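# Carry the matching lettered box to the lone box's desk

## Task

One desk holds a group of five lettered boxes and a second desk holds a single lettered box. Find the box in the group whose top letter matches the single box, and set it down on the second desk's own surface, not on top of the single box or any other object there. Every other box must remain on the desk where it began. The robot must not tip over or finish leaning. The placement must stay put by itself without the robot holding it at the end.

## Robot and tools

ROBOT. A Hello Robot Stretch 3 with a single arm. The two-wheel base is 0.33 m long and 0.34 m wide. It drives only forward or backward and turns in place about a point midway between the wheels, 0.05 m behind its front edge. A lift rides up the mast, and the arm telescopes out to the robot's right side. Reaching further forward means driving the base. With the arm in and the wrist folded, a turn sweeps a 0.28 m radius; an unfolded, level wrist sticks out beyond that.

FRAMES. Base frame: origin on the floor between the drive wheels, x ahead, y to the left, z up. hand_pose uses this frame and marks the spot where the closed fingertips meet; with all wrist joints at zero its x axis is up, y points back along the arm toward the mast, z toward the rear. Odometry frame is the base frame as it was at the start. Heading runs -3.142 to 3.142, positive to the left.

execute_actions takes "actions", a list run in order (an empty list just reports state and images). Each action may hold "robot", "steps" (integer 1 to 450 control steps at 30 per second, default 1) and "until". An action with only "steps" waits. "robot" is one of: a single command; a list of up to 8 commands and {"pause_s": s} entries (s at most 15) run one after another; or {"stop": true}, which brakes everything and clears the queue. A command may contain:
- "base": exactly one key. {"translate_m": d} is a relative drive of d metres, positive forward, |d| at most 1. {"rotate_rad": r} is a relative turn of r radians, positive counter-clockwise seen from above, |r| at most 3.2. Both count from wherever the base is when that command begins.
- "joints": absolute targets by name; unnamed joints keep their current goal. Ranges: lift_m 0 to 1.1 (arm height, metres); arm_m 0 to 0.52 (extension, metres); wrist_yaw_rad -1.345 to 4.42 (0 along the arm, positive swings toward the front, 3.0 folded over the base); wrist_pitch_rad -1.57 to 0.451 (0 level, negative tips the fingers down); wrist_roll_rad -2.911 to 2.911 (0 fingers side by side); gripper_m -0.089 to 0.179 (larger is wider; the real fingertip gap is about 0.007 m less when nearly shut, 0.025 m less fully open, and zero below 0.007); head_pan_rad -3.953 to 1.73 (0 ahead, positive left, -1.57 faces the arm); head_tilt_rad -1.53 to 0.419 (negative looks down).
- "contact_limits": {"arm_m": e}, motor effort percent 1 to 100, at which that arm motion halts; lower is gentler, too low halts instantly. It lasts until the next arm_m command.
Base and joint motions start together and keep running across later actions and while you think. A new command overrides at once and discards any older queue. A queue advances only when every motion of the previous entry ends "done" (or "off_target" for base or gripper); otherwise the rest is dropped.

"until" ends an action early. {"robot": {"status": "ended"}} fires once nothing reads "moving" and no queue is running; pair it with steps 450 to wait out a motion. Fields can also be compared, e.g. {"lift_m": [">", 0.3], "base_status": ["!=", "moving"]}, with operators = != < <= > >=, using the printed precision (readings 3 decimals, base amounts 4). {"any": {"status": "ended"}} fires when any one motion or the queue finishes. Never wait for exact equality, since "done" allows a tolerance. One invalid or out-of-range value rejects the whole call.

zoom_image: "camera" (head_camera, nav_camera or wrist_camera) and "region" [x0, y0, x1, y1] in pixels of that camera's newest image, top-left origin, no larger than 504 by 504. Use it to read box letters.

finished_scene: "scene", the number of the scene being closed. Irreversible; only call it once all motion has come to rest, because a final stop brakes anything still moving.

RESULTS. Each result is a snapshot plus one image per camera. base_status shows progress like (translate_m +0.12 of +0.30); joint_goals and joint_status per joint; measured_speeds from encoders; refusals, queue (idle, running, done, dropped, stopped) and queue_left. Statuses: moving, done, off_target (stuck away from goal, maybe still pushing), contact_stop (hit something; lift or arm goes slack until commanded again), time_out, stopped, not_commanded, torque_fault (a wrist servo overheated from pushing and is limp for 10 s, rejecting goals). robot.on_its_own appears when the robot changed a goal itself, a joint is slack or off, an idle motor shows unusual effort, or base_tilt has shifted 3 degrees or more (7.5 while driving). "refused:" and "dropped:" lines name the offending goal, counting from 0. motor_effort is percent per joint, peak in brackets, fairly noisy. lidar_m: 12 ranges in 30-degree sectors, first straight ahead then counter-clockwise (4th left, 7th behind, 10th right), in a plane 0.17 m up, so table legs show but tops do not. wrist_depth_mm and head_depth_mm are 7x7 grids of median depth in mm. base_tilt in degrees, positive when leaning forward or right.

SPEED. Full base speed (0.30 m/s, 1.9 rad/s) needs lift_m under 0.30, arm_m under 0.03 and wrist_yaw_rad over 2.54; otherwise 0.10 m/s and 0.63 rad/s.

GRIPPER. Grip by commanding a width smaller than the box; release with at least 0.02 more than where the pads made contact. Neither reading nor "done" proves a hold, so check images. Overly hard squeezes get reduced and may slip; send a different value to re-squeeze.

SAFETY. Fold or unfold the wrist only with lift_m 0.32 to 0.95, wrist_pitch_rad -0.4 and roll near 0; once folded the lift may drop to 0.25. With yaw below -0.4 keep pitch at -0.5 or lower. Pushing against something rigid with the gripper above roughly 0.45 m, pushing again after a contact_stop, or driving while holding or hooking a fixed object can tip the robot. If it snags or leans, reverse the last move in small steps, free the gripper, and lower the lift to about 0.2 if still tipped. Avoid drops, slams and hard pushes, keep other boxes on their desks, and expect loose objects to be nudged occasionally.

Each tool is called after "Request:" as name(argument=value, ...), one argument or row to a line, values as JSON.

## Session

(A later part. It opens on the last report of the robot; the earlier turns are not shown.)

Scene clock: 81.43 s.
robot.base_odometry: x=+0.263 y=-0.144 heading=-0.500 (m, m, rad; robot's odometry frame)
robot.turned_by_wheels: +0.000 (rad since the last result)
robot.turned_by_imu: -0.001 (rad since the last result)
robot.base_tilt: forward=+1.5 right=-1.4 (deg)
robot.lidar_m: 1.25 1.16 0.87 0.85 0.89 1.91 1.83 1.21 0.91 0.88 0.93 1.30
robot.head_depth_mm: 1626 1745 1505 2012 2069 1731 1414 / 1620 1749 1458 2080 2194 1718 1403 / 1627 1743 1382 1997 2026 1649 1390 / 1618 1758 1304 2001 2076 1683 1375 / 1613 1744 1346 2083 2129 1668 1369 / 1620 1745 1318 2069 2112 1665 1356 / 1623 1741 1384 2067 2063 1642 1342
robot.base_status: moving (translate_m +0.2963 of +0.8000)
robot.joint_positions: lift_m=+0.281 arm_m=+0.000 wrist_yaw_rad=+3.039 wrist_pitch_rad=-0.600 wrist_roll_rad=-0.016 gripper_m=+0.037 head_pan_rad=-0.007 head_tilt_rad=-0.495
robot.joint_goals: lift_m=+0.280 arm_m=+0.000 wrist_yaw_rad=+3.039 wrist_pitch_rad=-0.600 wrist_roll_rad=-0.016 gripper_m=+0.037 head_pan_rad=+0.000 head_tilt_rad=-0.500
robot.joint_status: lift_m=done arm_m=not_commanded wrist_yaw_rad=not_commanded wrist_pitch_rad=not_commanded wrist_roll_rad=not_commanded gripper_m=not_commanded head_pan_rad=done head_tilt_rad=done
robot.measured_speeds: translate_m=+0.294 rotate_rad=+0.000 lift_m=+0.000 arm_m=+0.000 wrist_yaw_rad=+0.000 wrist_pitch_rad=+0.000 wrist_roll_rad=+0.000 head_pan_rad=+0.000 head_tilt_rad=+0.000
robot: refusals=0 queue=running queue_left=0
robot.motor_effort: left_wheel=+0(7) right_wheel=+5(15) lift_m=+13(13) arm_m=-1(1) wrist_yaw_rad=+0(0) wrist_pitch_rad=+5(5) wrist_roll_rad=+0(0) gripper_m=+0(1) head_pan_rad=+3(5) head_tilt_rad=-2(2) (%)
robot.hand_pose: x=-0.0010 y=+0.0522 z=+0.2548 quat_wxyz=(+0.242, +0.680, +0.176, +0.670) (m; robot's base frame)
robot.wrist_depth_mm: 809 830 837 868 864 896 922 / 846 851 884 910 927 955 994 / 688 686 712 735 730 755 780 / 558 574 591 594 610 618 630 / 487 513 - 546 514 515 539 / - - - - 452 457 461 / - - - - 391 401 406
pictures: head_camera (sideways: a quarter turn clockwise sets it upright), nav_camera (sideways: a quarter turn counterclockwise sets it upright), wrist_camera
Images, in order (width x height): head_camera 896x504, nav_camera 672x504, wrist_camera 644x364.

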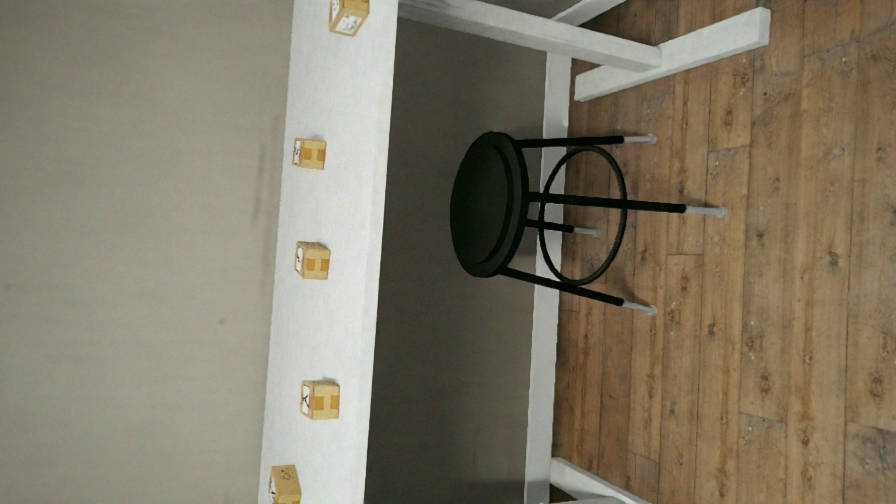

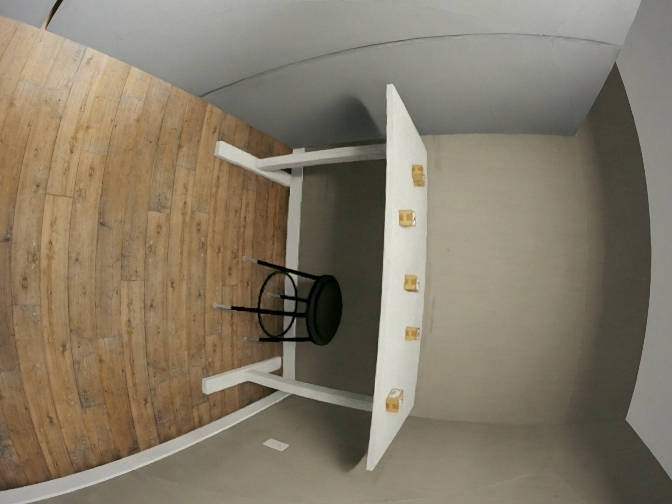

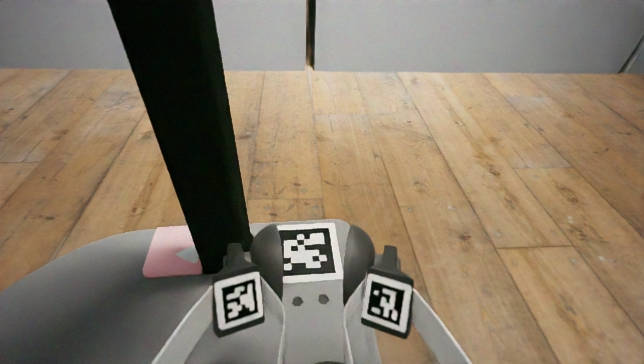

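Request:
execute_actions(
  actions=[
    {"steps":200,"until":{"robot":{"status":"ended"}}},
    {"robot":[{"base":{"translate_m":0.3}},{"base":{"rotate_rad":1.57},"joints":{"head_pan_rad":-1.57,"head_tilt_rad":-0.45,"lift_m":0.5,"wrist_pitch_rad":-0.4}},{"joints":{"lift_m":0.95}},{"joints":{"wrist_yaw_rad":0}},{"joints":{"lift_m":1.1,"wrist_pitch_rad":-0.3,"gripper_m":0.15}}],"steps":450,"until":{"robot":{"status":"ended"}}},
  ],
)

Scene clock: 100.03 s.
robot.base_odometry: x=+0.969 y=-0.529 heading=+1.070 (m, m, rad; robot's odometry frame)
robot.turned_by_wheels: +1.570 (rad since the last result)
robot.turned_by_imu: +1.545 (rad since the last result)
robot.base_tilt: forward=+0.2 right=-0.4 (deg)
robot.lidar_m: 0.82 0.86 1.20 2.63 1.25 0.94 0.91 0.89 0.49 0.64 0.86 0.84
robot.head_depth_mm: 926 992 - - - - - / 924 990 - - - - - / 926 985 - - - - - / 922 989 - - - - - / 928 991 1067 830 664 461 391 / 925 990 1068 915 576 464 388 / 928 990 1064 848 596 460 394
robot.base_status: done (rotate_rad +1.5699 of +1.5700)
robot.joint_positions: lift_m=+1.084 arm_m=+0.000 wrist_yaw_rad=+0.003 wrist_pitch_rad=-0.321 wrist_roll_rad=-0.015 gripper_m=+0.150 head_pan_rad=-1.563 head_tilt_rad=-0.457
robot.joint_goals: lift_m=+1.100 arm_m=+0.000 wrist_yaw_rad=+0.000 wrist_pitch_rad=-0.300 wrist_roll_rad=-0.015 gripper_m=+0.150 head_pan_rad=-1.570 head_tilt_rad=-0.450
robot.joint_status: lift_m=moving arm_m=not_commanded wrist_yaw_rad=done wrist_pitch_rad=moving wrist_roll_rad=not_commanded gripper_m=moving head_pan_rad=done head_tilt_rad=done
robot.measured_speeds: translate_m=+0.000 rotate_rad=+0.000 lift_m=+0.077 arm_m=+0.000 wrist_yaw_rad=+0.000 wrist_pitch_rad=+0.000 wrist_roll_rad=+0.000 head_pan_rad=+0.000 head_tilt_rad=+0.000
robot: refusals=0 queue=running queue_left=0
robot.motor_effort: left_wheel=-1(8) right_wheel=+2(11) lift_m=+53(55) arm_m=+0(1) wrist_yaw_rad=-4(51) wrist_pitch_rad=+8(8) wrist_roll_rad=-1(1) gripper_m=+1(97) head_pan_rad=-3(40) head_tilt_rad=+3(7) (%)
robot.hand_pose: x=-0.0208 y=-0.3801 z=+1.1191 quat_wxyz=(+0.704, +0.115, -0.692, -0.111) (m; robot's base frame)
robot.wrist_depth_mm: 788 787 798 784 785 786 773 / 858 835 841 836 819 841 819 / 887 883 887 877 872 877 877 / 574 606 627 645 652 664 674 / 463 486 484 459 495 443 505 / 379 382 385 362 396 - 408 / 267 310 326 324 329 322 341
pictures: head_camera (sideways: a quarter turn clockwise sets it upright), nav_camera (sideways: a quarter turn counterclockwise sets it upright), wrist_camera
Images, in order (width x height): head_camera 896x504, nav_camera 672x504, wrist_camera 644x364.

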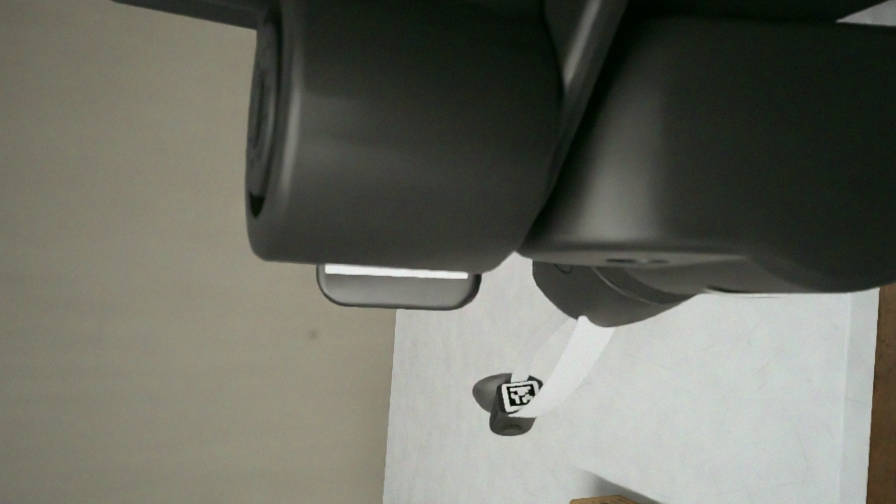

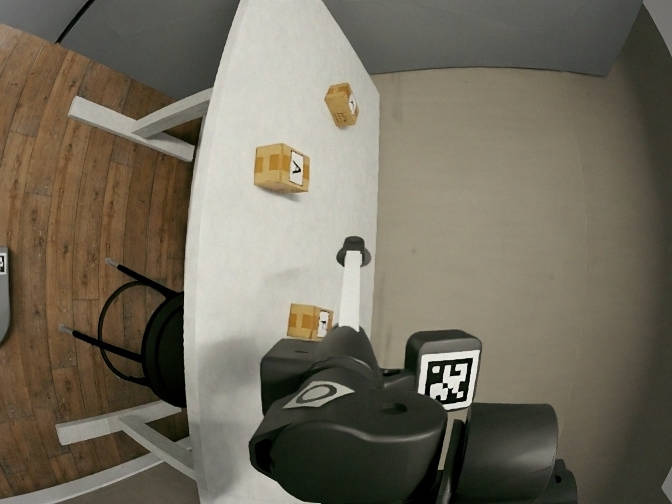

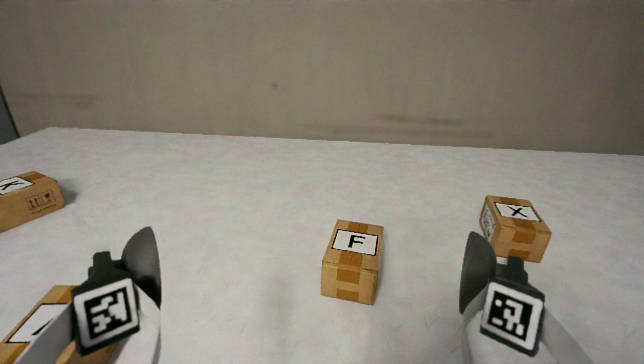

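Request:
execute_actions(
  actions=[
    {"robot":{"base":{"translate_m":-0.19}},"steps":150,"until":{"robot":{"status":"ended"}}},
  ],
)

Scene clock: 104.27 s.
robot.base_odometry: x=+0.877 y=-0.696 heading=+1.070 (m, m, rad; robot's odometry frame)
robot.turned_by_wheels: +0.000 (rad since the last result)
robot.turned_by_imu: +0.000 (rad since the last result)
robot.base_tilt: forward=+0.2 right=-0.4 (deg)
robot.lidar_m: 1.01 1.06 1.48 2.49 0.99 0.74 0.72 0.75 0.70 0.43 0.66 0.99
robot.head_depth_mm: 919 - - - - - - / 919 - - - - - - / 921 - - - - - - / 920 973 - - - - - / 918 979 1059 876 581 468 381 / 922 986 1063 925 563 464 377 / 920 984 1061 850 561 460 376
robot.base_status: done (translate_m -0.1900 of -0.1900)
robot.joint_positions: lift_m=+1.098 arm_m=+0.000 wrist_yaw_rad=+0.003 wrist_pitch_rad=-0.320 wrist_roll_rad=-0.015 gripper_m=+0.150 head_pan_rad=-1.563 head_tilt_rad=-0.457
robot.joint_goals: lift_m=+1.100 arm_m=+0.000 wrist_yaw_rad=+0.000 wrist_pitch_rad=-0.300 wrist_roll_rad=-0.015 gripper_m=+0.150 head_pan_rad=-1.570 head_tilt_rad=-0.450
robot.joint_status: lift_m=done arm_m=not_commanded wrist_yaw_rad=done wrist_pitch_rad=done wrist_roll_rad=not_commanded gripper_m=done head_pan_rad=done head_tilt_rad=done
robot.measured_speeds: translate_m=+0.000 rotate_rad=+0.000 lift_m=+0.000 arm_m=+0.000 wrist_yaw_rad=+0.000 wrist_pitch_rad=+0.000 wrist_roll_rad=+0.000 head_pan_rad=+0.000 head_tilt_rad=+0.000
robot: refusals=0 queue=done queue_left=0
robot.motor_effort: left_wheel=-1(6) right_wheel=+3(3) lift_m=+48(51) arm_m=+0(1) wrist_yaw_rad=-3(3) wrist_pitch_rad=+7(7) wrist_roll_rad=-1(1) gripper_m=-1(0) head_pan_rad=-4(4) head_tilt_rad=+4(3) (%)
robot.hand_pose: x=-0.0208 y=-0.3802 z=+1.1328 quat_wxyz=(+0.704, +0.115, -0.692, -0.111) (m; robot's base frame)
robot.wrist_depth_mm: 785 804 782 783 769 759 760 / 840 847 842 839 818 794 819 / 887 884 867 872 878 878 857 / 630 636 657 665 689 711 758 / 492 516 486 506 501 535 532 / 396 360 389 411 420 - 426 / 335 328 340 342 347 342 364
pictures: head_camera (sideways: a quarter turn clockwise sets it upright), nav_camera (sideways: a quarter turn counterclockwise sets it upright), wrist_camera
Images, in order (width x height): head_camera 896x504, nav_camera 672x504, wrist_camera 644x364.

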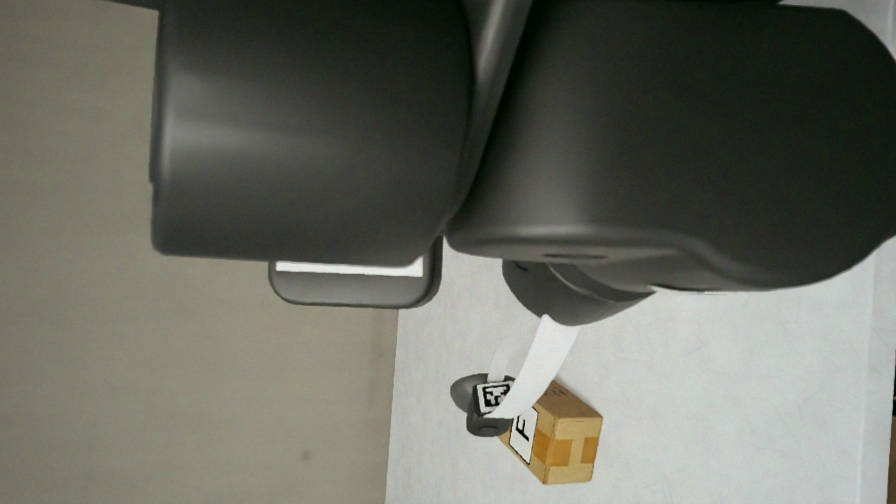

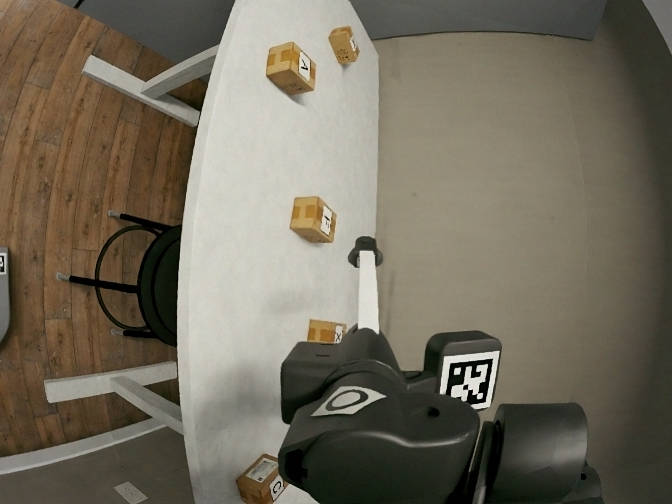

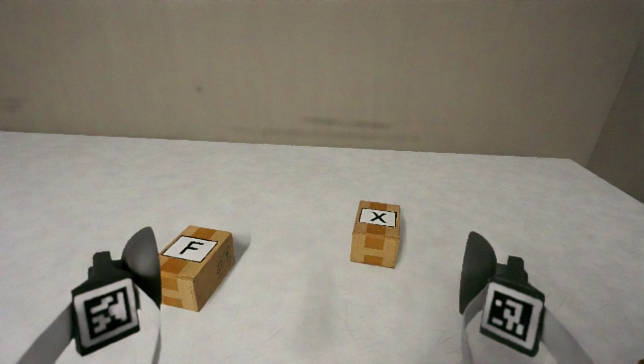

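Request:
execute_actions(
  actions=[
    {"robot":{"base":{"translate_m":-0.09},"joints":{"lift_m":1.0,"arm_m":0.12}},"steps":150,"until":{"robot":{"status":"ended"}}},
  ],
)

Scene clock: 108.90 s.
robot.base_odometry: x=+0.834 y=-0.775 heading=+1.070 (m, m, rad; robot's odometry frame)
robot.turned_by_wheels: +0.000 (rad since the last result)
robot.turned_by_imu: +0.000 (rad since the last result)
robot.base_tilt: forward=+0.2 right=-0.4 (deg)
robot.lidar_m: 1.10 1.15 1.62 2.17 0.86 0.65 0.63 0.66 0.71 0.43 0.68 1.06
robot.head_depth_mm: 918 979 1055 - - - 393 / 916 982 1059 - - - 390 / 917 981 1056 1046 - 447 386 / 916 982 1057 1030 - - 383 / 914 981 1057 881 607 467 381 / 919 981 1057 868 591 464 378 / 918 985 1060 850 592 460 375
robot.base_status: done (translate_m -0.0900 of -0.0900)
robot.joint_positions: lift_m=+1.001 arm_m=+0.120 wrist_yaw_rad=+0.002 wrist_pitch_rad=-0.320 wrist_roll_rad=-0.015 gripper_m=+0.150 head_pan_rad=-1.563 head_tilt_rad=-0.457
robot.joint_goals: lift_m=+1.000 arm_m=+0.120 wrist_yaw_rad=+0.000 wrist_pitch_rad=-0.300 wrist_roll_rad=-0.015 gripper_m=+0.150 head_pan_rad=-1.570 head_tilt_rad=-0.450
robot.joint_status: lift_m=done arm_m=done wrist_yaw_rad=done wrist_pitch_rad=done wrist_roll_rad=not_commanded gripper_m=done head_pan_rad=done head_tilt_rad=done
robot.measured_speeds: translate_m=+0.000 rotate_rad=+0.000 lift_m=+0.000 arm_m=+0.000 wrist_yaw_rad=+0.000 wrist_pitch_rad=+0.000 wrist_roll_rad=+0.000 head_pan_rad=+0.000 head_tilt_rad=+0.000
robot: refusals=0 queue=done queue_left=0
robot.motor_effort: left_wheel=-1(5) right_wheel=+3(2) lift_m=+13(49) arm_m=+3(4) wrist_yaw_rad=-2(3) wrist_pitch_rad=+8(8) wrist_roll_rad=-1(1) gripper_m=-1(0) head_pan_rad=-3(4) head_tilt_rad=+3(3) (%)
robot.hand_pose: x=-0.0210 y=-0.5003 z=+1.0358 quat_wxyz=(+0.704, +0.115, -0.692, -0.112) (m; robot's base frame)
robot.wrist_depth_mm: 666 673 663 657 663 654 660 / 718 715 719 707 714 702 684 / 601 618 631 653 681 723 695 / 423 428 437 420 460 468 477 / 267 342 335 280 345 354 355 / 253 267 272 274 277 - 286 / - 218 226 229 233 227 239
pictures: head_camera (sideways: a quarter turn clockwise sets it upright), nav_camera (sideways: a quarter turn counterclockwise sets it upright), wrist_camera
Images, in order (width x height): head_camera 896x504, nav_camera 672x504, wrist_camera 644x364.

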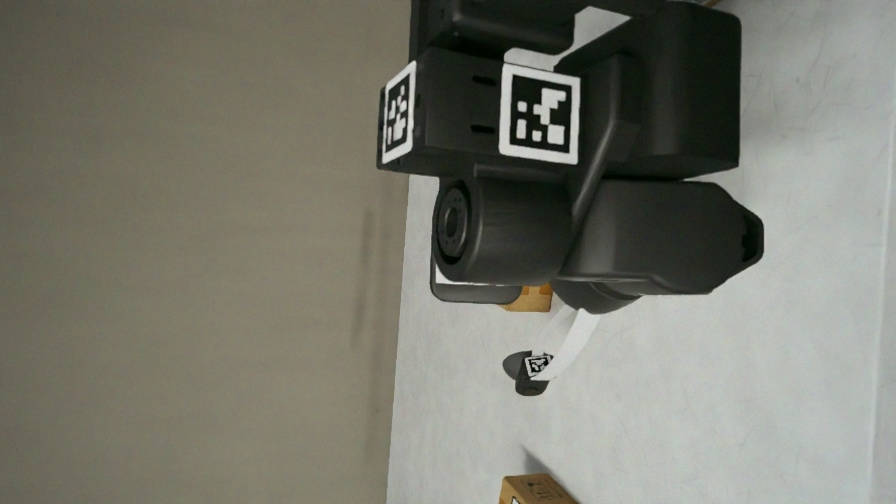

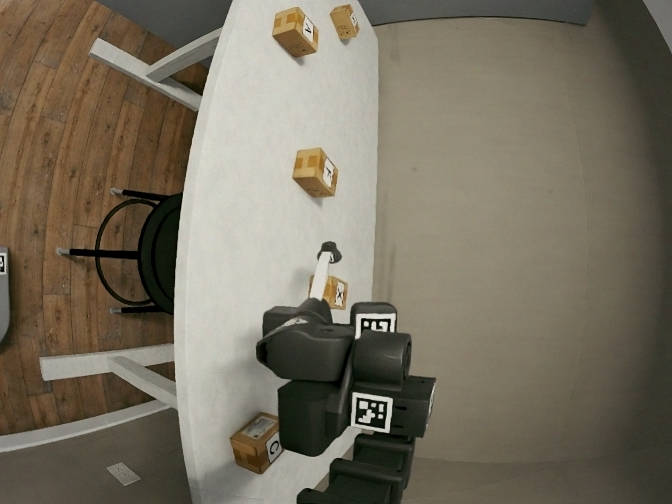

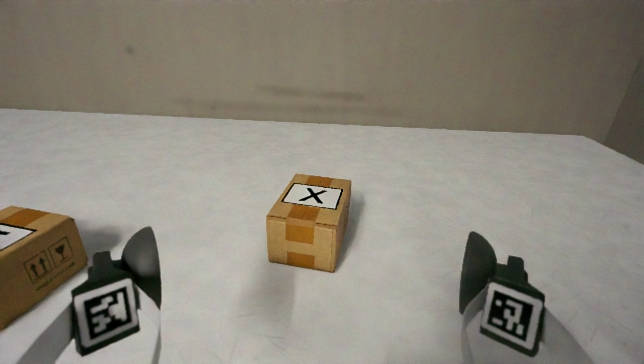

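Request:
execute_actions(
  actions=[
    {"robot":{"joints":{"lift_m":0.93,"arm_m":0.2}},"steps":150,"until":{"robot":{"status":"ended"}}},
  ],
)

Scene clock: 113.17 s.
robot.base_odometry: x=+0.834 y=-0.775 heading=+1.070 (m, m, rad; robot's odometry frame)
robot.turned_by_wheels: +0.000 (rad since the last result)
robot.turned_by_imu: +0.000 (rad since the last result)
robot.base_tilt: forward=+0.3 right=-0.4 (deg)
robot.lidar_m: 1.10 1.15 1.62 2.17 0.87 0.65 0.63 0.66 0.71 0.43 0.68 1.06
robot.head_depth_mm: 917 984 1058 947 - - 392 / 915 982 1055 990 - 452 389 / 916 982 1057 984 - 447 386 / 916 982 1055 954 - 442 384 / 916 983 1059 880 611 467 381 / 918 981 1053 862 601 464 378 / 914 987 1053 850 594 461 376
robot.base_status: done (translate_m -0.0900 of -0.0900)
robot.joint_positions: lift_m=+0.931 arm_m=+0.200 wrist_yaw_rad=+0.002 wrist_pitch_rad=-0.317 wrist_roll_rad=-0.015 gripper_m=+0.150 head_pan_rad=-1.563 head_tilt_rad=-0.457
robot.joint_goals: lift_m=+0.930 arm_m=+0.200 wrist_yaw_rad=+0.000 wrist_pitch_rad=-0.300 wrist_roll_rad=-0.015 gripper_m=+0.150 head_pan_rad=-1.570 head_tilt_rad=-0.450
robot.joint_status: lift_m=done arm_m=done wrist_yaw_rad=done wrist_pitch_rad=done wrist_roll_rad=not_commanded gripper_m=done head_pan_rad=done head_tilt_rad=done
robot.measured_speeds: translate_m=+0.000 rotate_rad=+0.000 lift_m=+0.000 arm_m=+0.000 wrist_yaw_rad=+0.000 wrist_pitch_rad=+0.000 wrist_roll_rad=+0.000 head_pan_rad=+0.000 head_tilt_rad=+0.000
robot: refusals=0 queue=done queue_left=0
robot.motor_effort: left_wheel=-1(1) right_wheel=+3(3) lift_m=+12(10) arm_m=+3(2) wrist_yaw_rad=-2(3) wrist_pitch_rad=+6(7) wrist_roll_rad=-1(1) gripper_m=+0(0) head_pan_rad=-4(3) head_tilt_rad=+2(3) (%)
robot.hand_pose: x=-0.0210 y=-0.5806 z=+0.9666 quat_wxyz=(+0.704, +0.113, -0.692, -0.110) (m; robot's base frame)
robot.wrist_depth_mm: 598 595 588 597 589 586 579 / 622 631 621 631 624 617 615 / 391 400 413 426 443 463 473 / 275 279 267 179 300 305 311 / 212 223 199 176 224 229 232 / 178 174 175 178 179 - 186 / - 141 147 149 150 147 157
pictures: head_camera (sideways: a quarter turn clockwise sets it upright), nav_camera (sideways: a quarter turn counterclockwise sets it upright), wrist_camera
Images, in order (width x height): head_camera 896x504, nav_camera 672x504, wrist_camera 644x364.

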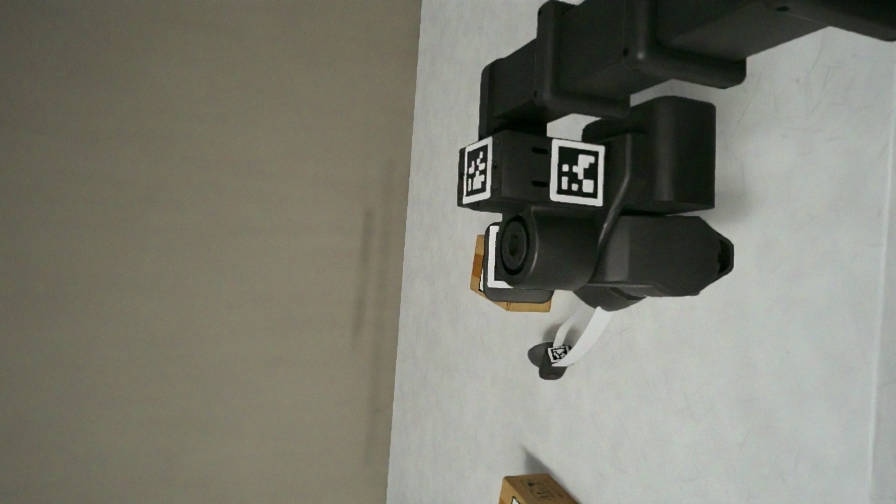

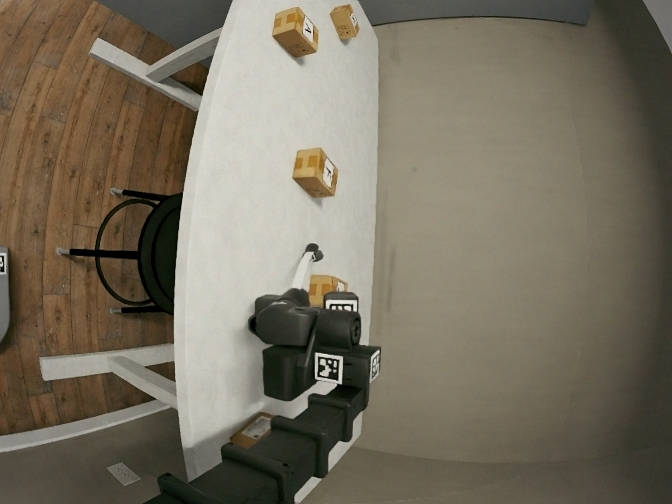

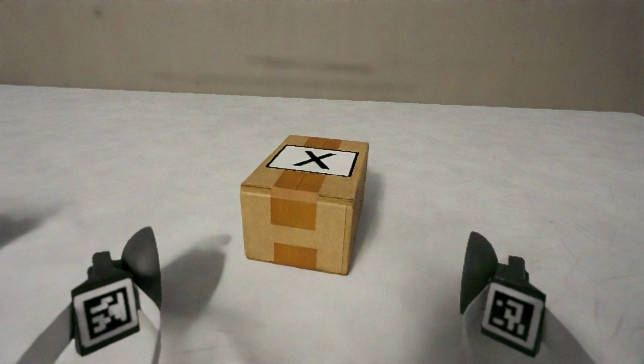

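Height seems good. Extend and grip.

Request:
execute_actions(
  actions=[
    {"robot":[{"joints":{"arm_m":0.28}},{"joints":{"gripper_m":0.02}},{"joints":{"lift_m":1.0}}],"steps":250,"until":{"robot":{"status":"ended"}}},
  ],
)

Scene clock: 119.40 s.
robot.base_odometry: x=+0.834 y=-0.775 heading=+1.070 (m, m, rad; robot's odometry frame)
robot.turned_by_wheels: +0.000 (rad since the last result)
robot.turned_by_imu: +0.000 (rad since the last result)
robot.base_tilt: forward=+0.2 right=-0.4 (deg)
robot.lidar_m: 1.10 1.15 1.62 2.18 0.87 0.65 0.63 0.66 0.71 0.43 0.68 1.05
robot.head_depth_mm: 913 979 1044 - 611 483 393 / 915 984 1038 872 632 483 389 / 918 982 1035 - 626 477 387 / 914 981 1047 - 593 473 384 / 915 985 1058 907 610 468 380 / 918 985 1056 864 604 463 377 / 913 980 1057 848 594 460 375
robot.base_status: done (translate_m -0.0900 of -0.0900)
robot.joint_positions: lift_m=+0.999 arm_m=+0.280 wrist_yaw_rad=-0.001 wrist_pitch_rad=-0.326 wrist_roll_rad=-0.015 gripper_m=+0.026 head_pan_rad=-1.563 head_tilt_rad=-0.457
robot.joint_goals: lift_m=+1.000 arm_m=+0.280 wrist_yaw_rad=+0.000 wrist_pitch_rad=-0.300 wrist_roll_rad=-0.015 gripper_m=+0.027 head_pan_rad=-1.570 head_tilt_rad=-0.450
robot.joint_status: lift_m=done arm_m=done wrist_yaw_rad=done wrist_pitch_rad=done wrist_roll_rad=not_commanded gripper_m=done head_pan_rad=done head_tilt_rad=done
robot.measured_speeds: translate_m=+0.000 rotate_rad=+0.000 lift_m=+0.000 arm_m=+0.000 wrist_yaw_rad=+0.000 wrist_pitch_rad=+0.000 wrist_roll_rad=+0.000 head_pan_rad=+0.000 head_tilt_rad=+0.000
robot: refusals=0 queue=done queue_left=0
robot.on_its_own: gripper_m is held at +0.027, not at your +0.020, by its stall guard, which is still easing
robot.motor_effort: left_wheel=-1(1) right_wheel=+3(3) lift_m=+50(54) arm_m=+3(4) wrist_yaw_rad=+0(1) wrist_pitch_rad=+10(10) wrist_roll_rad=-1(1) gripper_m=-5(100) head_pan_rad=-3(3) head_tilt_rad=+3(3) (%)
robot.hand_pose: x=-0.0217 y=-0.6598 z=+1.0332 quat_wxyz=(+0.703, +0.115, -0.692, -0.114) (m; robot's base frame)
robot.wrist_depth_mm: 522 527 520 516 526 515 506 / 556 560 556 555 543 550 545 / 585 580 588 589 589 587 576 / 409 416 426 435 446 456 467 / 316 325 326 140 320 346 350 / 260 266 109 111 112 278 281 / 219 215 103 99 100 232 233
pictures: head_camera (sideways: a quarter turn clockwise sets it upright), nav_camera (sideways: a quarter turn counterclockwise sets it upright), wrist_camera
Images, in order (width x height): head_camera 896x504, nav_camera 672x504, wrist_camera 644x364.

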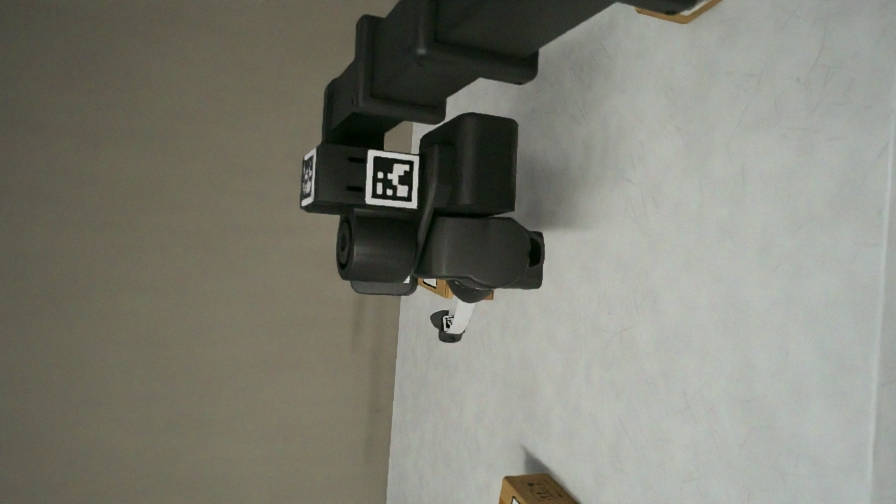

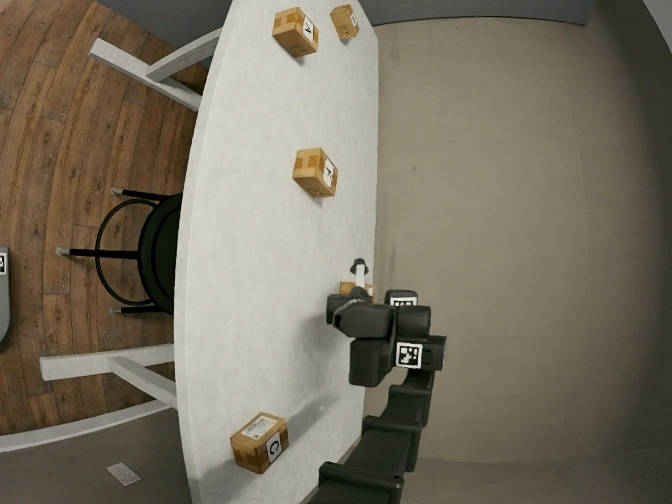

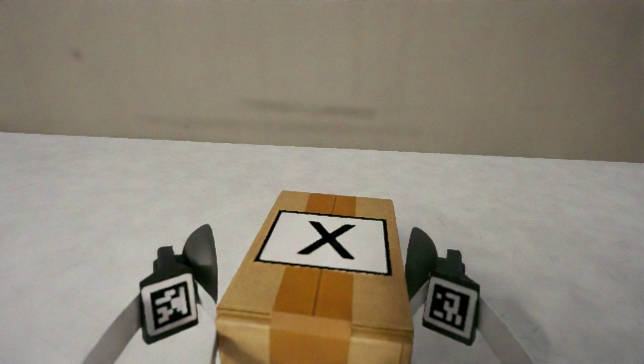

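Request:
execute_actions(
  actions=[
    {"robot":[{"joints":{"arm_m":0}},{"joints":{"lift_m":0.9,"wrist_pitch_rad":-0.4}},{"joints":{"wrist_yaw_rad":3.0}},{"joints":{"lift_m":0.28}},{"base":{"rotate_rad":1.57}},{"base":{"translate_m":1.0}},{"base":{"translate_m":1.0}},{"base":{"translate_m":0.1}}],"steps":450,"until":{"robot":{"status":"ended"}}},
    {"steps":450,"until":{"robot":{"status":"ended"}}},
    {"robot":[{"base":{"rotate_rad":-1.57}},{"base":{"translate_m":1.0}},{"base":{"translate_m":1.0}},{"base":{"translate_m":0.5}},{"base":{"rotate_rad":-1.57}},{"base":{"translate_m":1.0}},{"base":{"translate_m":1.0}},{"base":{"rotate_rad":1.57}}],"steps":450,"until":{"robot":{"status":"ended"}}},
    {"steps":450,"until":{"robot":{"status":"ended"}}},
  ],
)

Scene clock: 159.43 s.
robot.base_odometry: x=+2.940 y=-1.925 heading=-0.500 (m, m, rad; robot's odometry frame)
robot.turned_by_wheels: -1.570 (rad since the last result)
robot.turned_by_imu: -1.517 (rad since the last result)
robot.base_tilt: forward=+2.2 right=-1.7 (deg)
robot.lidar_m: 0.52 0.39 0.88 1.08 1.15 1.66 2.02 0.85 0.65 0.64 0.46 0.35
robot.head_depth_mm: 516 553 595 646 702 765 - / 519 555 597 647 706 765 - / 520 557 599 647 698 494 - / 522 559 601 650 693 473 404 / 523 561 603 653 695 469 368 / 525 562 606 655 690 465 378 / 526 564 608 657 691 461 375
robot.base_status: moving (translate_m +0.3997 of +0.5000)
robot.joint_positions: lift_m=+0.939 arm_m=+0.000 wrist_yaw_rad=-0.637 wrist_pitch_rad=-0.416 wrist_roll_rad=-0.016 gripper_m=+0.035 head_pan_rad=-1.564 head_tilt_rad=-0.456
robot.joint_goals: lift_m=+0.939 arm_m=+0.000 wrist_yaw_rad=-0.615 wrist_pitch_rad=-0.400 wrist_roll_rad=-0.016 gripper_m=+0.034 head_pan_rad=-1.570 head_tilt_rad=-0.450
robot.joint_status: lift_m=contact_stop arm_m=done wrist_yaw_rad=done wrist_pitch_rad=done wrist_roll_rad=not_commanded gripper_m=done head_pan_rad=done head_tilt_rad=done
robot.measured_speeds: translate_m=+0.100 rotate_rad=+0.000 lift_m=+0.000 arm_m=+0.000 wrist_yaw_rad=+0.000 wrist_pitch_rad=+0.000 wrist_roll_rad=+0.000 head_pan_rad=+0.000 head_tilt_rad=+0.000
robot: refusals=0 queue=running queue_left=4
robot.on_its_own: wrist_yaw_rad is held at -0.615, not at your +0.000, by its stall guard, which is not easing now; gripper_m is held at +0.034, not at your +0.020, by its stall guard, which is not easing now; lift_m is slack since a contact_stop, until your next command for it (your +0.900 is given up)
robot.motor_effort: left_wheel=+15(25) right_wheel=+14(45) lift_m=+31(53) arm_m=+1(4) wrist_yaw_rad=+21(72) wrist_pitch_rad=+6(26) wrist_roll_rad=+0(8) gripper_m=-27(34) head_pan_rad=-4(4) head_tilt_rad=+2(3) (%)
robot.hand_pose: x=-0.1551 y=-0.3254 z=+0.9526 quat_wxyz=(+0.617, -0.075, -0.698, -0.356) (m; robot's base frame)
robot.wrist_depth_mm: 300 338 387 449 537 677 906 / 316 353 407 484 593 764 - / 334 383 444 537 666 886 - / 230 393 480 592 756 - - / 185 194 532 169 832 - - / 155 156 118 116 117 - - / 134 131 104 101 99 - -
pictures: head_camera (sideways: a quarter turn clockwise sets it upright), nav_camera (sideways: a quarter turn counterclockwise sets it upright), wrist_camera
dropped: robot: command 1 of its queue: lift_m: contact_stop
Images, in order (width x height): head_camera 896x504, nav_camera 672x504, wrist_camera 644x364.

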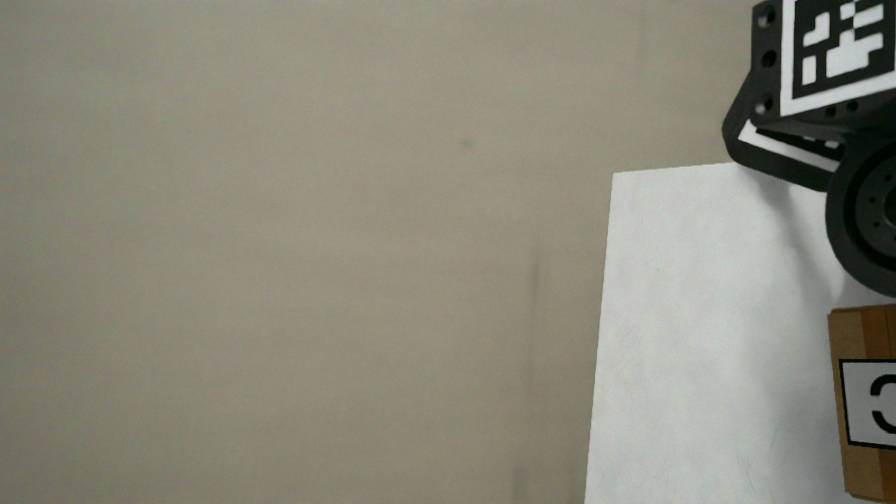

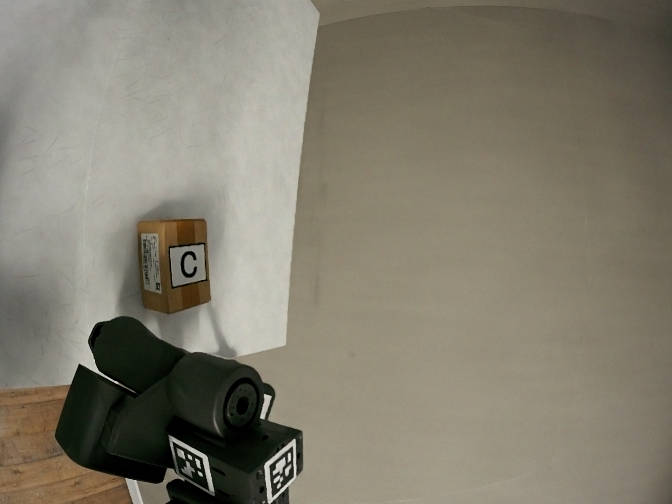

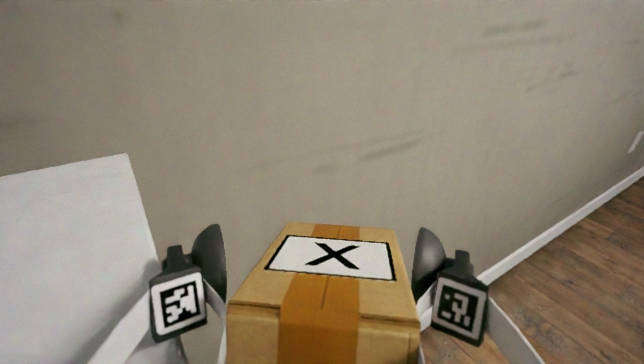

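Oops; pushing into the desk. Stop and back off.

Request:
execute_actions(
  actions=[
    {"robot":{"stop":true},"steps":20},
    {"robot":[{"joints":{"lift_m":1.0}},{"base":{"translate_m":-0.4},"joints":{"head_pan_rad":0}}],"steps":300,"until":{"robot":{"status":"ended"}}},
  ],
)

Scene clock: 168.13 s.
robot.base_odometry: x=+2.683 y=-1.770 heading=-0.531 (m, m, rad; robot's odometry frame)
robot.turned_by_wheels: -0.031 (rad since the last result)
robot.turned_by_imu: -0.017 (rad since the last result)
robot.base_tilt: forward=+0.3 right=-0.4 (deg)
robot.lidar_m: 0.49 0.74 1.10 1.11 1.17 1.66 2.07 0.84 0.64 0.62 0.65 0.75
robot.head_depth_mm: 967 1035 1113 949 646 474 430 / 966 1036 1112 935 638 484 426 / 964 1036 1118 918 629 479 1315 / 964 1032 1115 898 620 475 784 / 963 1033 1114 882 612 470 758 / 964 1035 1111 867 605 466 770 / 967 1030 1109 851 599 461 810
robot.base_status: done (translate_m -0.4000 of -0.4000)
robot.joint_positions: lift_m=+0.999 arm_m=+0.000 wrist_yaw_rad=-0.618 wrist_pitch_rad=-0.424 wrist_roll_rad=-0.016 gripper_m=+0.035 head_pan_rad=-0.007 head_tilt_rad=-0.456
robot.joint_goals: lift_m=+1.000 arm_m=+0.000 wrist_yaw_rad=-0.615 wrist_pitch_rad=-0.400 wrist_roll_rad=-0.016 gripper_m=+0.034 head_pan_rad=+0.000 head_tilt_rad=-0.450
robot.joint_status: lift_m=done arm_m=done wrist_yaw_rad=done wrist_pitch_rad=done wrist_roll_rad=not_commanded gripper_m=done head_pan_rad=done head_tilt_rad=done
robot.measured_speeds: translate_m=+0.000 rotate_rad=+0.000 lift_m=+0.000 arm_m=+0.000 wrist_yaw_rad=+0.000 wrist_pitch_rad=+0.000 wrist_roll_rad=+0.000 head_pan_rad=+0.000 head_tilt_rad=+0.000
robot: refusals=0 queue=done queue_left=0
robot.on_its_own: wrist_yaw_rad is held at -0.615, not at your +0.000, by its stall guard, which is not easing now; gripper_m is held at +0.034, not at your +0.020, by its stall guard, which is not easing now
robot.motor_effort: left_wheel=+0(17) right_wheel=+0(13) lift_m=+50(47) arm_m=+1(1) wrist_yaw_rad=+1(21) wrist_pitch_rad=+9(9) wrist_roll_rad=+0(0) gripper_m=-24(27) head_pan_rad=+4(42) head_tilt_rad=+3(2) (%)
robot.hand_pose: x=-0.1510 y=-0.3271 z=+1.0106 quat_wxyz=(+0.619, -0.065, -0.699, -0.353) (m; robot's base frame)
robot.wrist_depth_mm: 291 324 366 428 506 636 857 / 304 340 389 465 571 728 - / 322 363 423 512 628 854 - / 341 385 459 552 722 - - / 367 417 501 170 806 - - / 395 440 115 116 118 - - / 424 516 104 100 99 - -
pictures: head_camera (sideways: a quarter turn clockwise sets it upright), nav_camera (sideways: a quarter turn counterclockwise sets it upright), wrist_camera
Images, in order (width x height): head_camera 896x504, nav_camera 672x504, wrist_camera 644x364.

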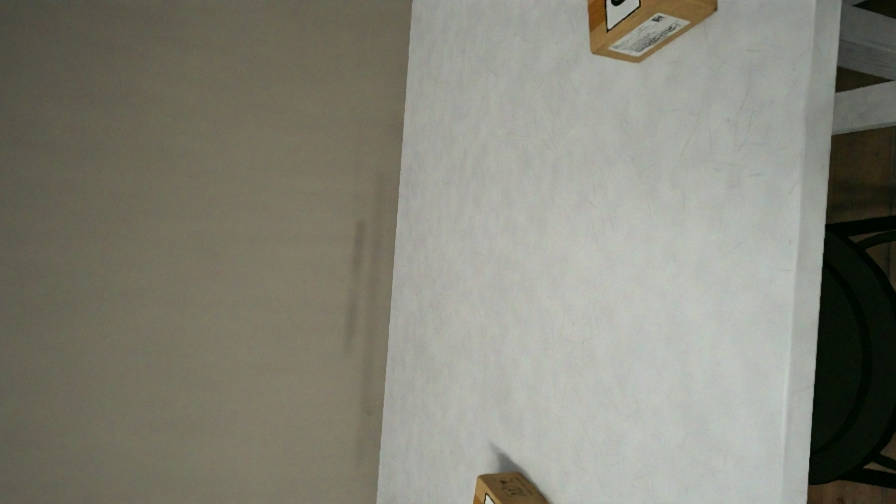

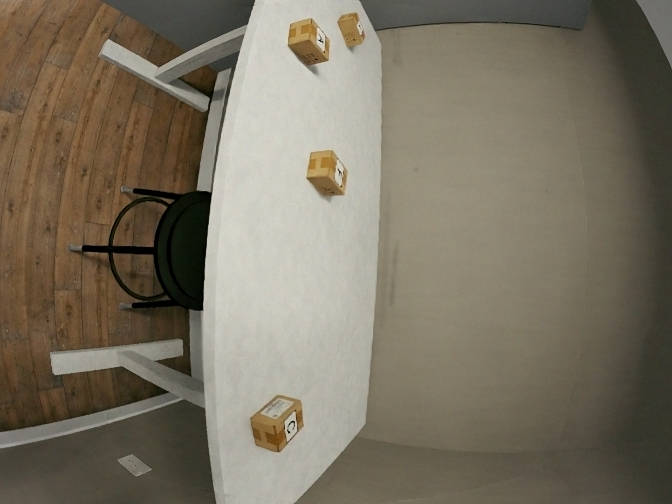

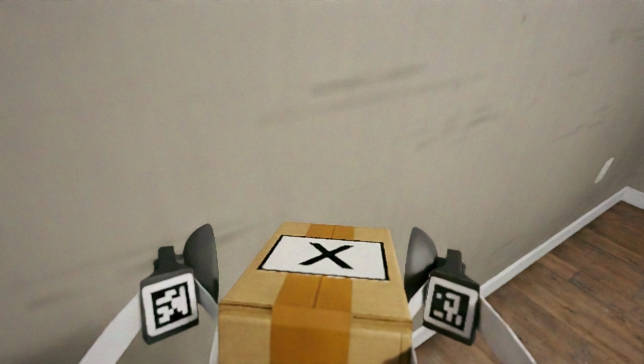

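Request:
execute_actions(
  actions=[
    {"robot":[{"base":{"translate_m":-0.25},"joints":{"lift_m":0.9}},{"joints":{"wrist_yaw_rad":3.0}},{"joints":{"lift_m":0.28}},{"base":{"translate_m":-1.0}},{"base":{"translate_m":-0.3}},{"base":{"rotate_rad":1.57}}],"steps":450,"until":{"robot":{"status":"ended"}}},
    {"steps":450,"until":{"robot":{"status":"ended"}}},
  ],
)

Scene clock: 193.77 s.
robot.base_odometry: x=+1.346 y=-0.986 heading=+1.039 (m, m, rad; robot's odometry frame)
robot.turned_by_wheels: +1.570 (rad since the last result)
robot.turned_by_imu: +1.540 (rad since the last result)
robot.base_tilt: forward=+0.2 right=-0.3 (deg)
robot.lidar_m: 1.18 1.44 1.06 1.04 0.74 0.56 0.55 0.57 0.81 2.24 1.61 1.21
robot.head_depth_mm: 996 1068 1148 1244 1359 1486 1453 / 994 1061 1151 1243 1353 1494 1440 / 995 1063 1148 1246 1356 1489 1427 / 993 1064 1145 1241 1351 1492 1418 / 3610 3860 - 1266 1386 1541 1404 / 3683 3957 - 3220 2250 1713 1401 / 3323 3398 3566 3151 2200 1696 1388
robot.base_status: done (rotate_rad +1.5699 of +1.5700)
robot.joint_positions: lift_m=+0.281 arm_m=+0.000 wrist_yaw_rad=+2.998 wrist_pitch_rad=-0.425 wrist_roll_rad=-0.016 gripper_m=+0.035 head_pan_rad=-0.007 head_tilt_rad=-0.456
robot.joint_goals: lift_m=+0.280 arm_m=+0.000 wrist_yaw_rad=+3.000 wrist_pitch_rad=-0.400 wrist_roll_rad=-0.016 gripper_m=+0.034 head_pan_rad=+0.000 head_tilt_rad=-0.450
robot.joint_status: lift_m=done arm_m=done wrist_yaw_rad=done wrist_pitch_rad=done wrist_roll_rad=not_commanded gripper_m=done head_pan_rad=done head_tilt_rad=done
robot.measured_speeds: translate_m=+0.000 rotate_rad=+0.000 lift_m=+0.000 arm_m=+0.000 wrist_yaw_rad=+0.000 wrist_pitch_rad=+0.000 wrist_roll_rad=+0.000 head_pan_rad=+0.000 head_tilt_rad=+0.000
robot: refusals=0 queue=done queue_left=0
robot.on_its_own: gripper_m is held at +0.034, not at your +0.020, by its stall guard, which is not easing now
robot.motor_effort: left_wheel=-2(7) right_wheel=+3(15) lift_m=+14(52) arm_m=+1(1) wrist_yaw_rad=+1(3) wrist_pitch_rad=+9(9) wrist_roll_rad=+0(0) gripper_m=-24(25) head_pan_rad=+4(5) head_tilt_rad=+2(3) (%)
robot.hand_pose: x=+0.0108 y=+0.0764 z=+0.2918 quat_wxyz=(+0.198, +0.694, +0.101, +0.685) (m; robot's base frame)
robot.wrist_depth_mm: 772 - 950 - - - - / 792 - - - - - - / 799 - - - - - - / 700 738 773 791 791 799 848 / 604 612 634 169 653 648 655 / 505 511 114 116 117 544 541 / 451 - 103 100 100 465 468
pictures: head_camera (sideways: a quarter turn clockwise sets it upright), nav_camera (sideways: a quarter turn counterclockwise sets it upright), wrist_camera
Images, in order (width x height): head_camera 896x504, nav_camera 672x504, wrist_camera 644x364.

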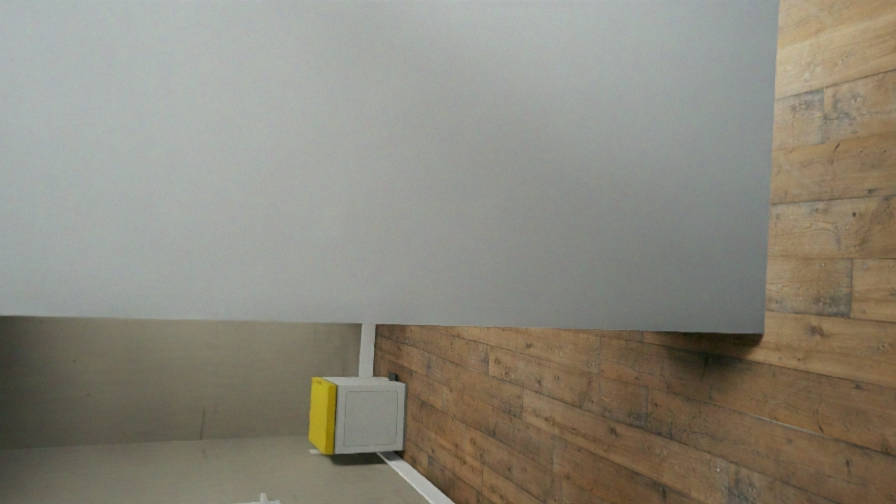

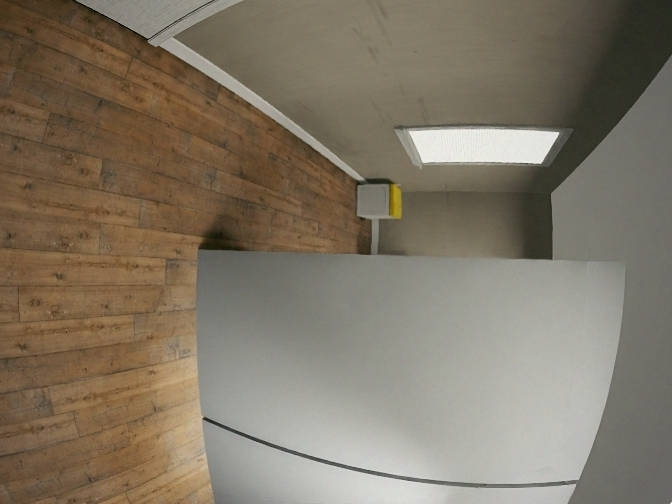

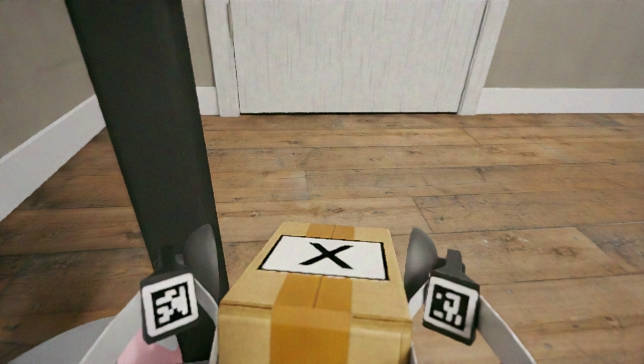

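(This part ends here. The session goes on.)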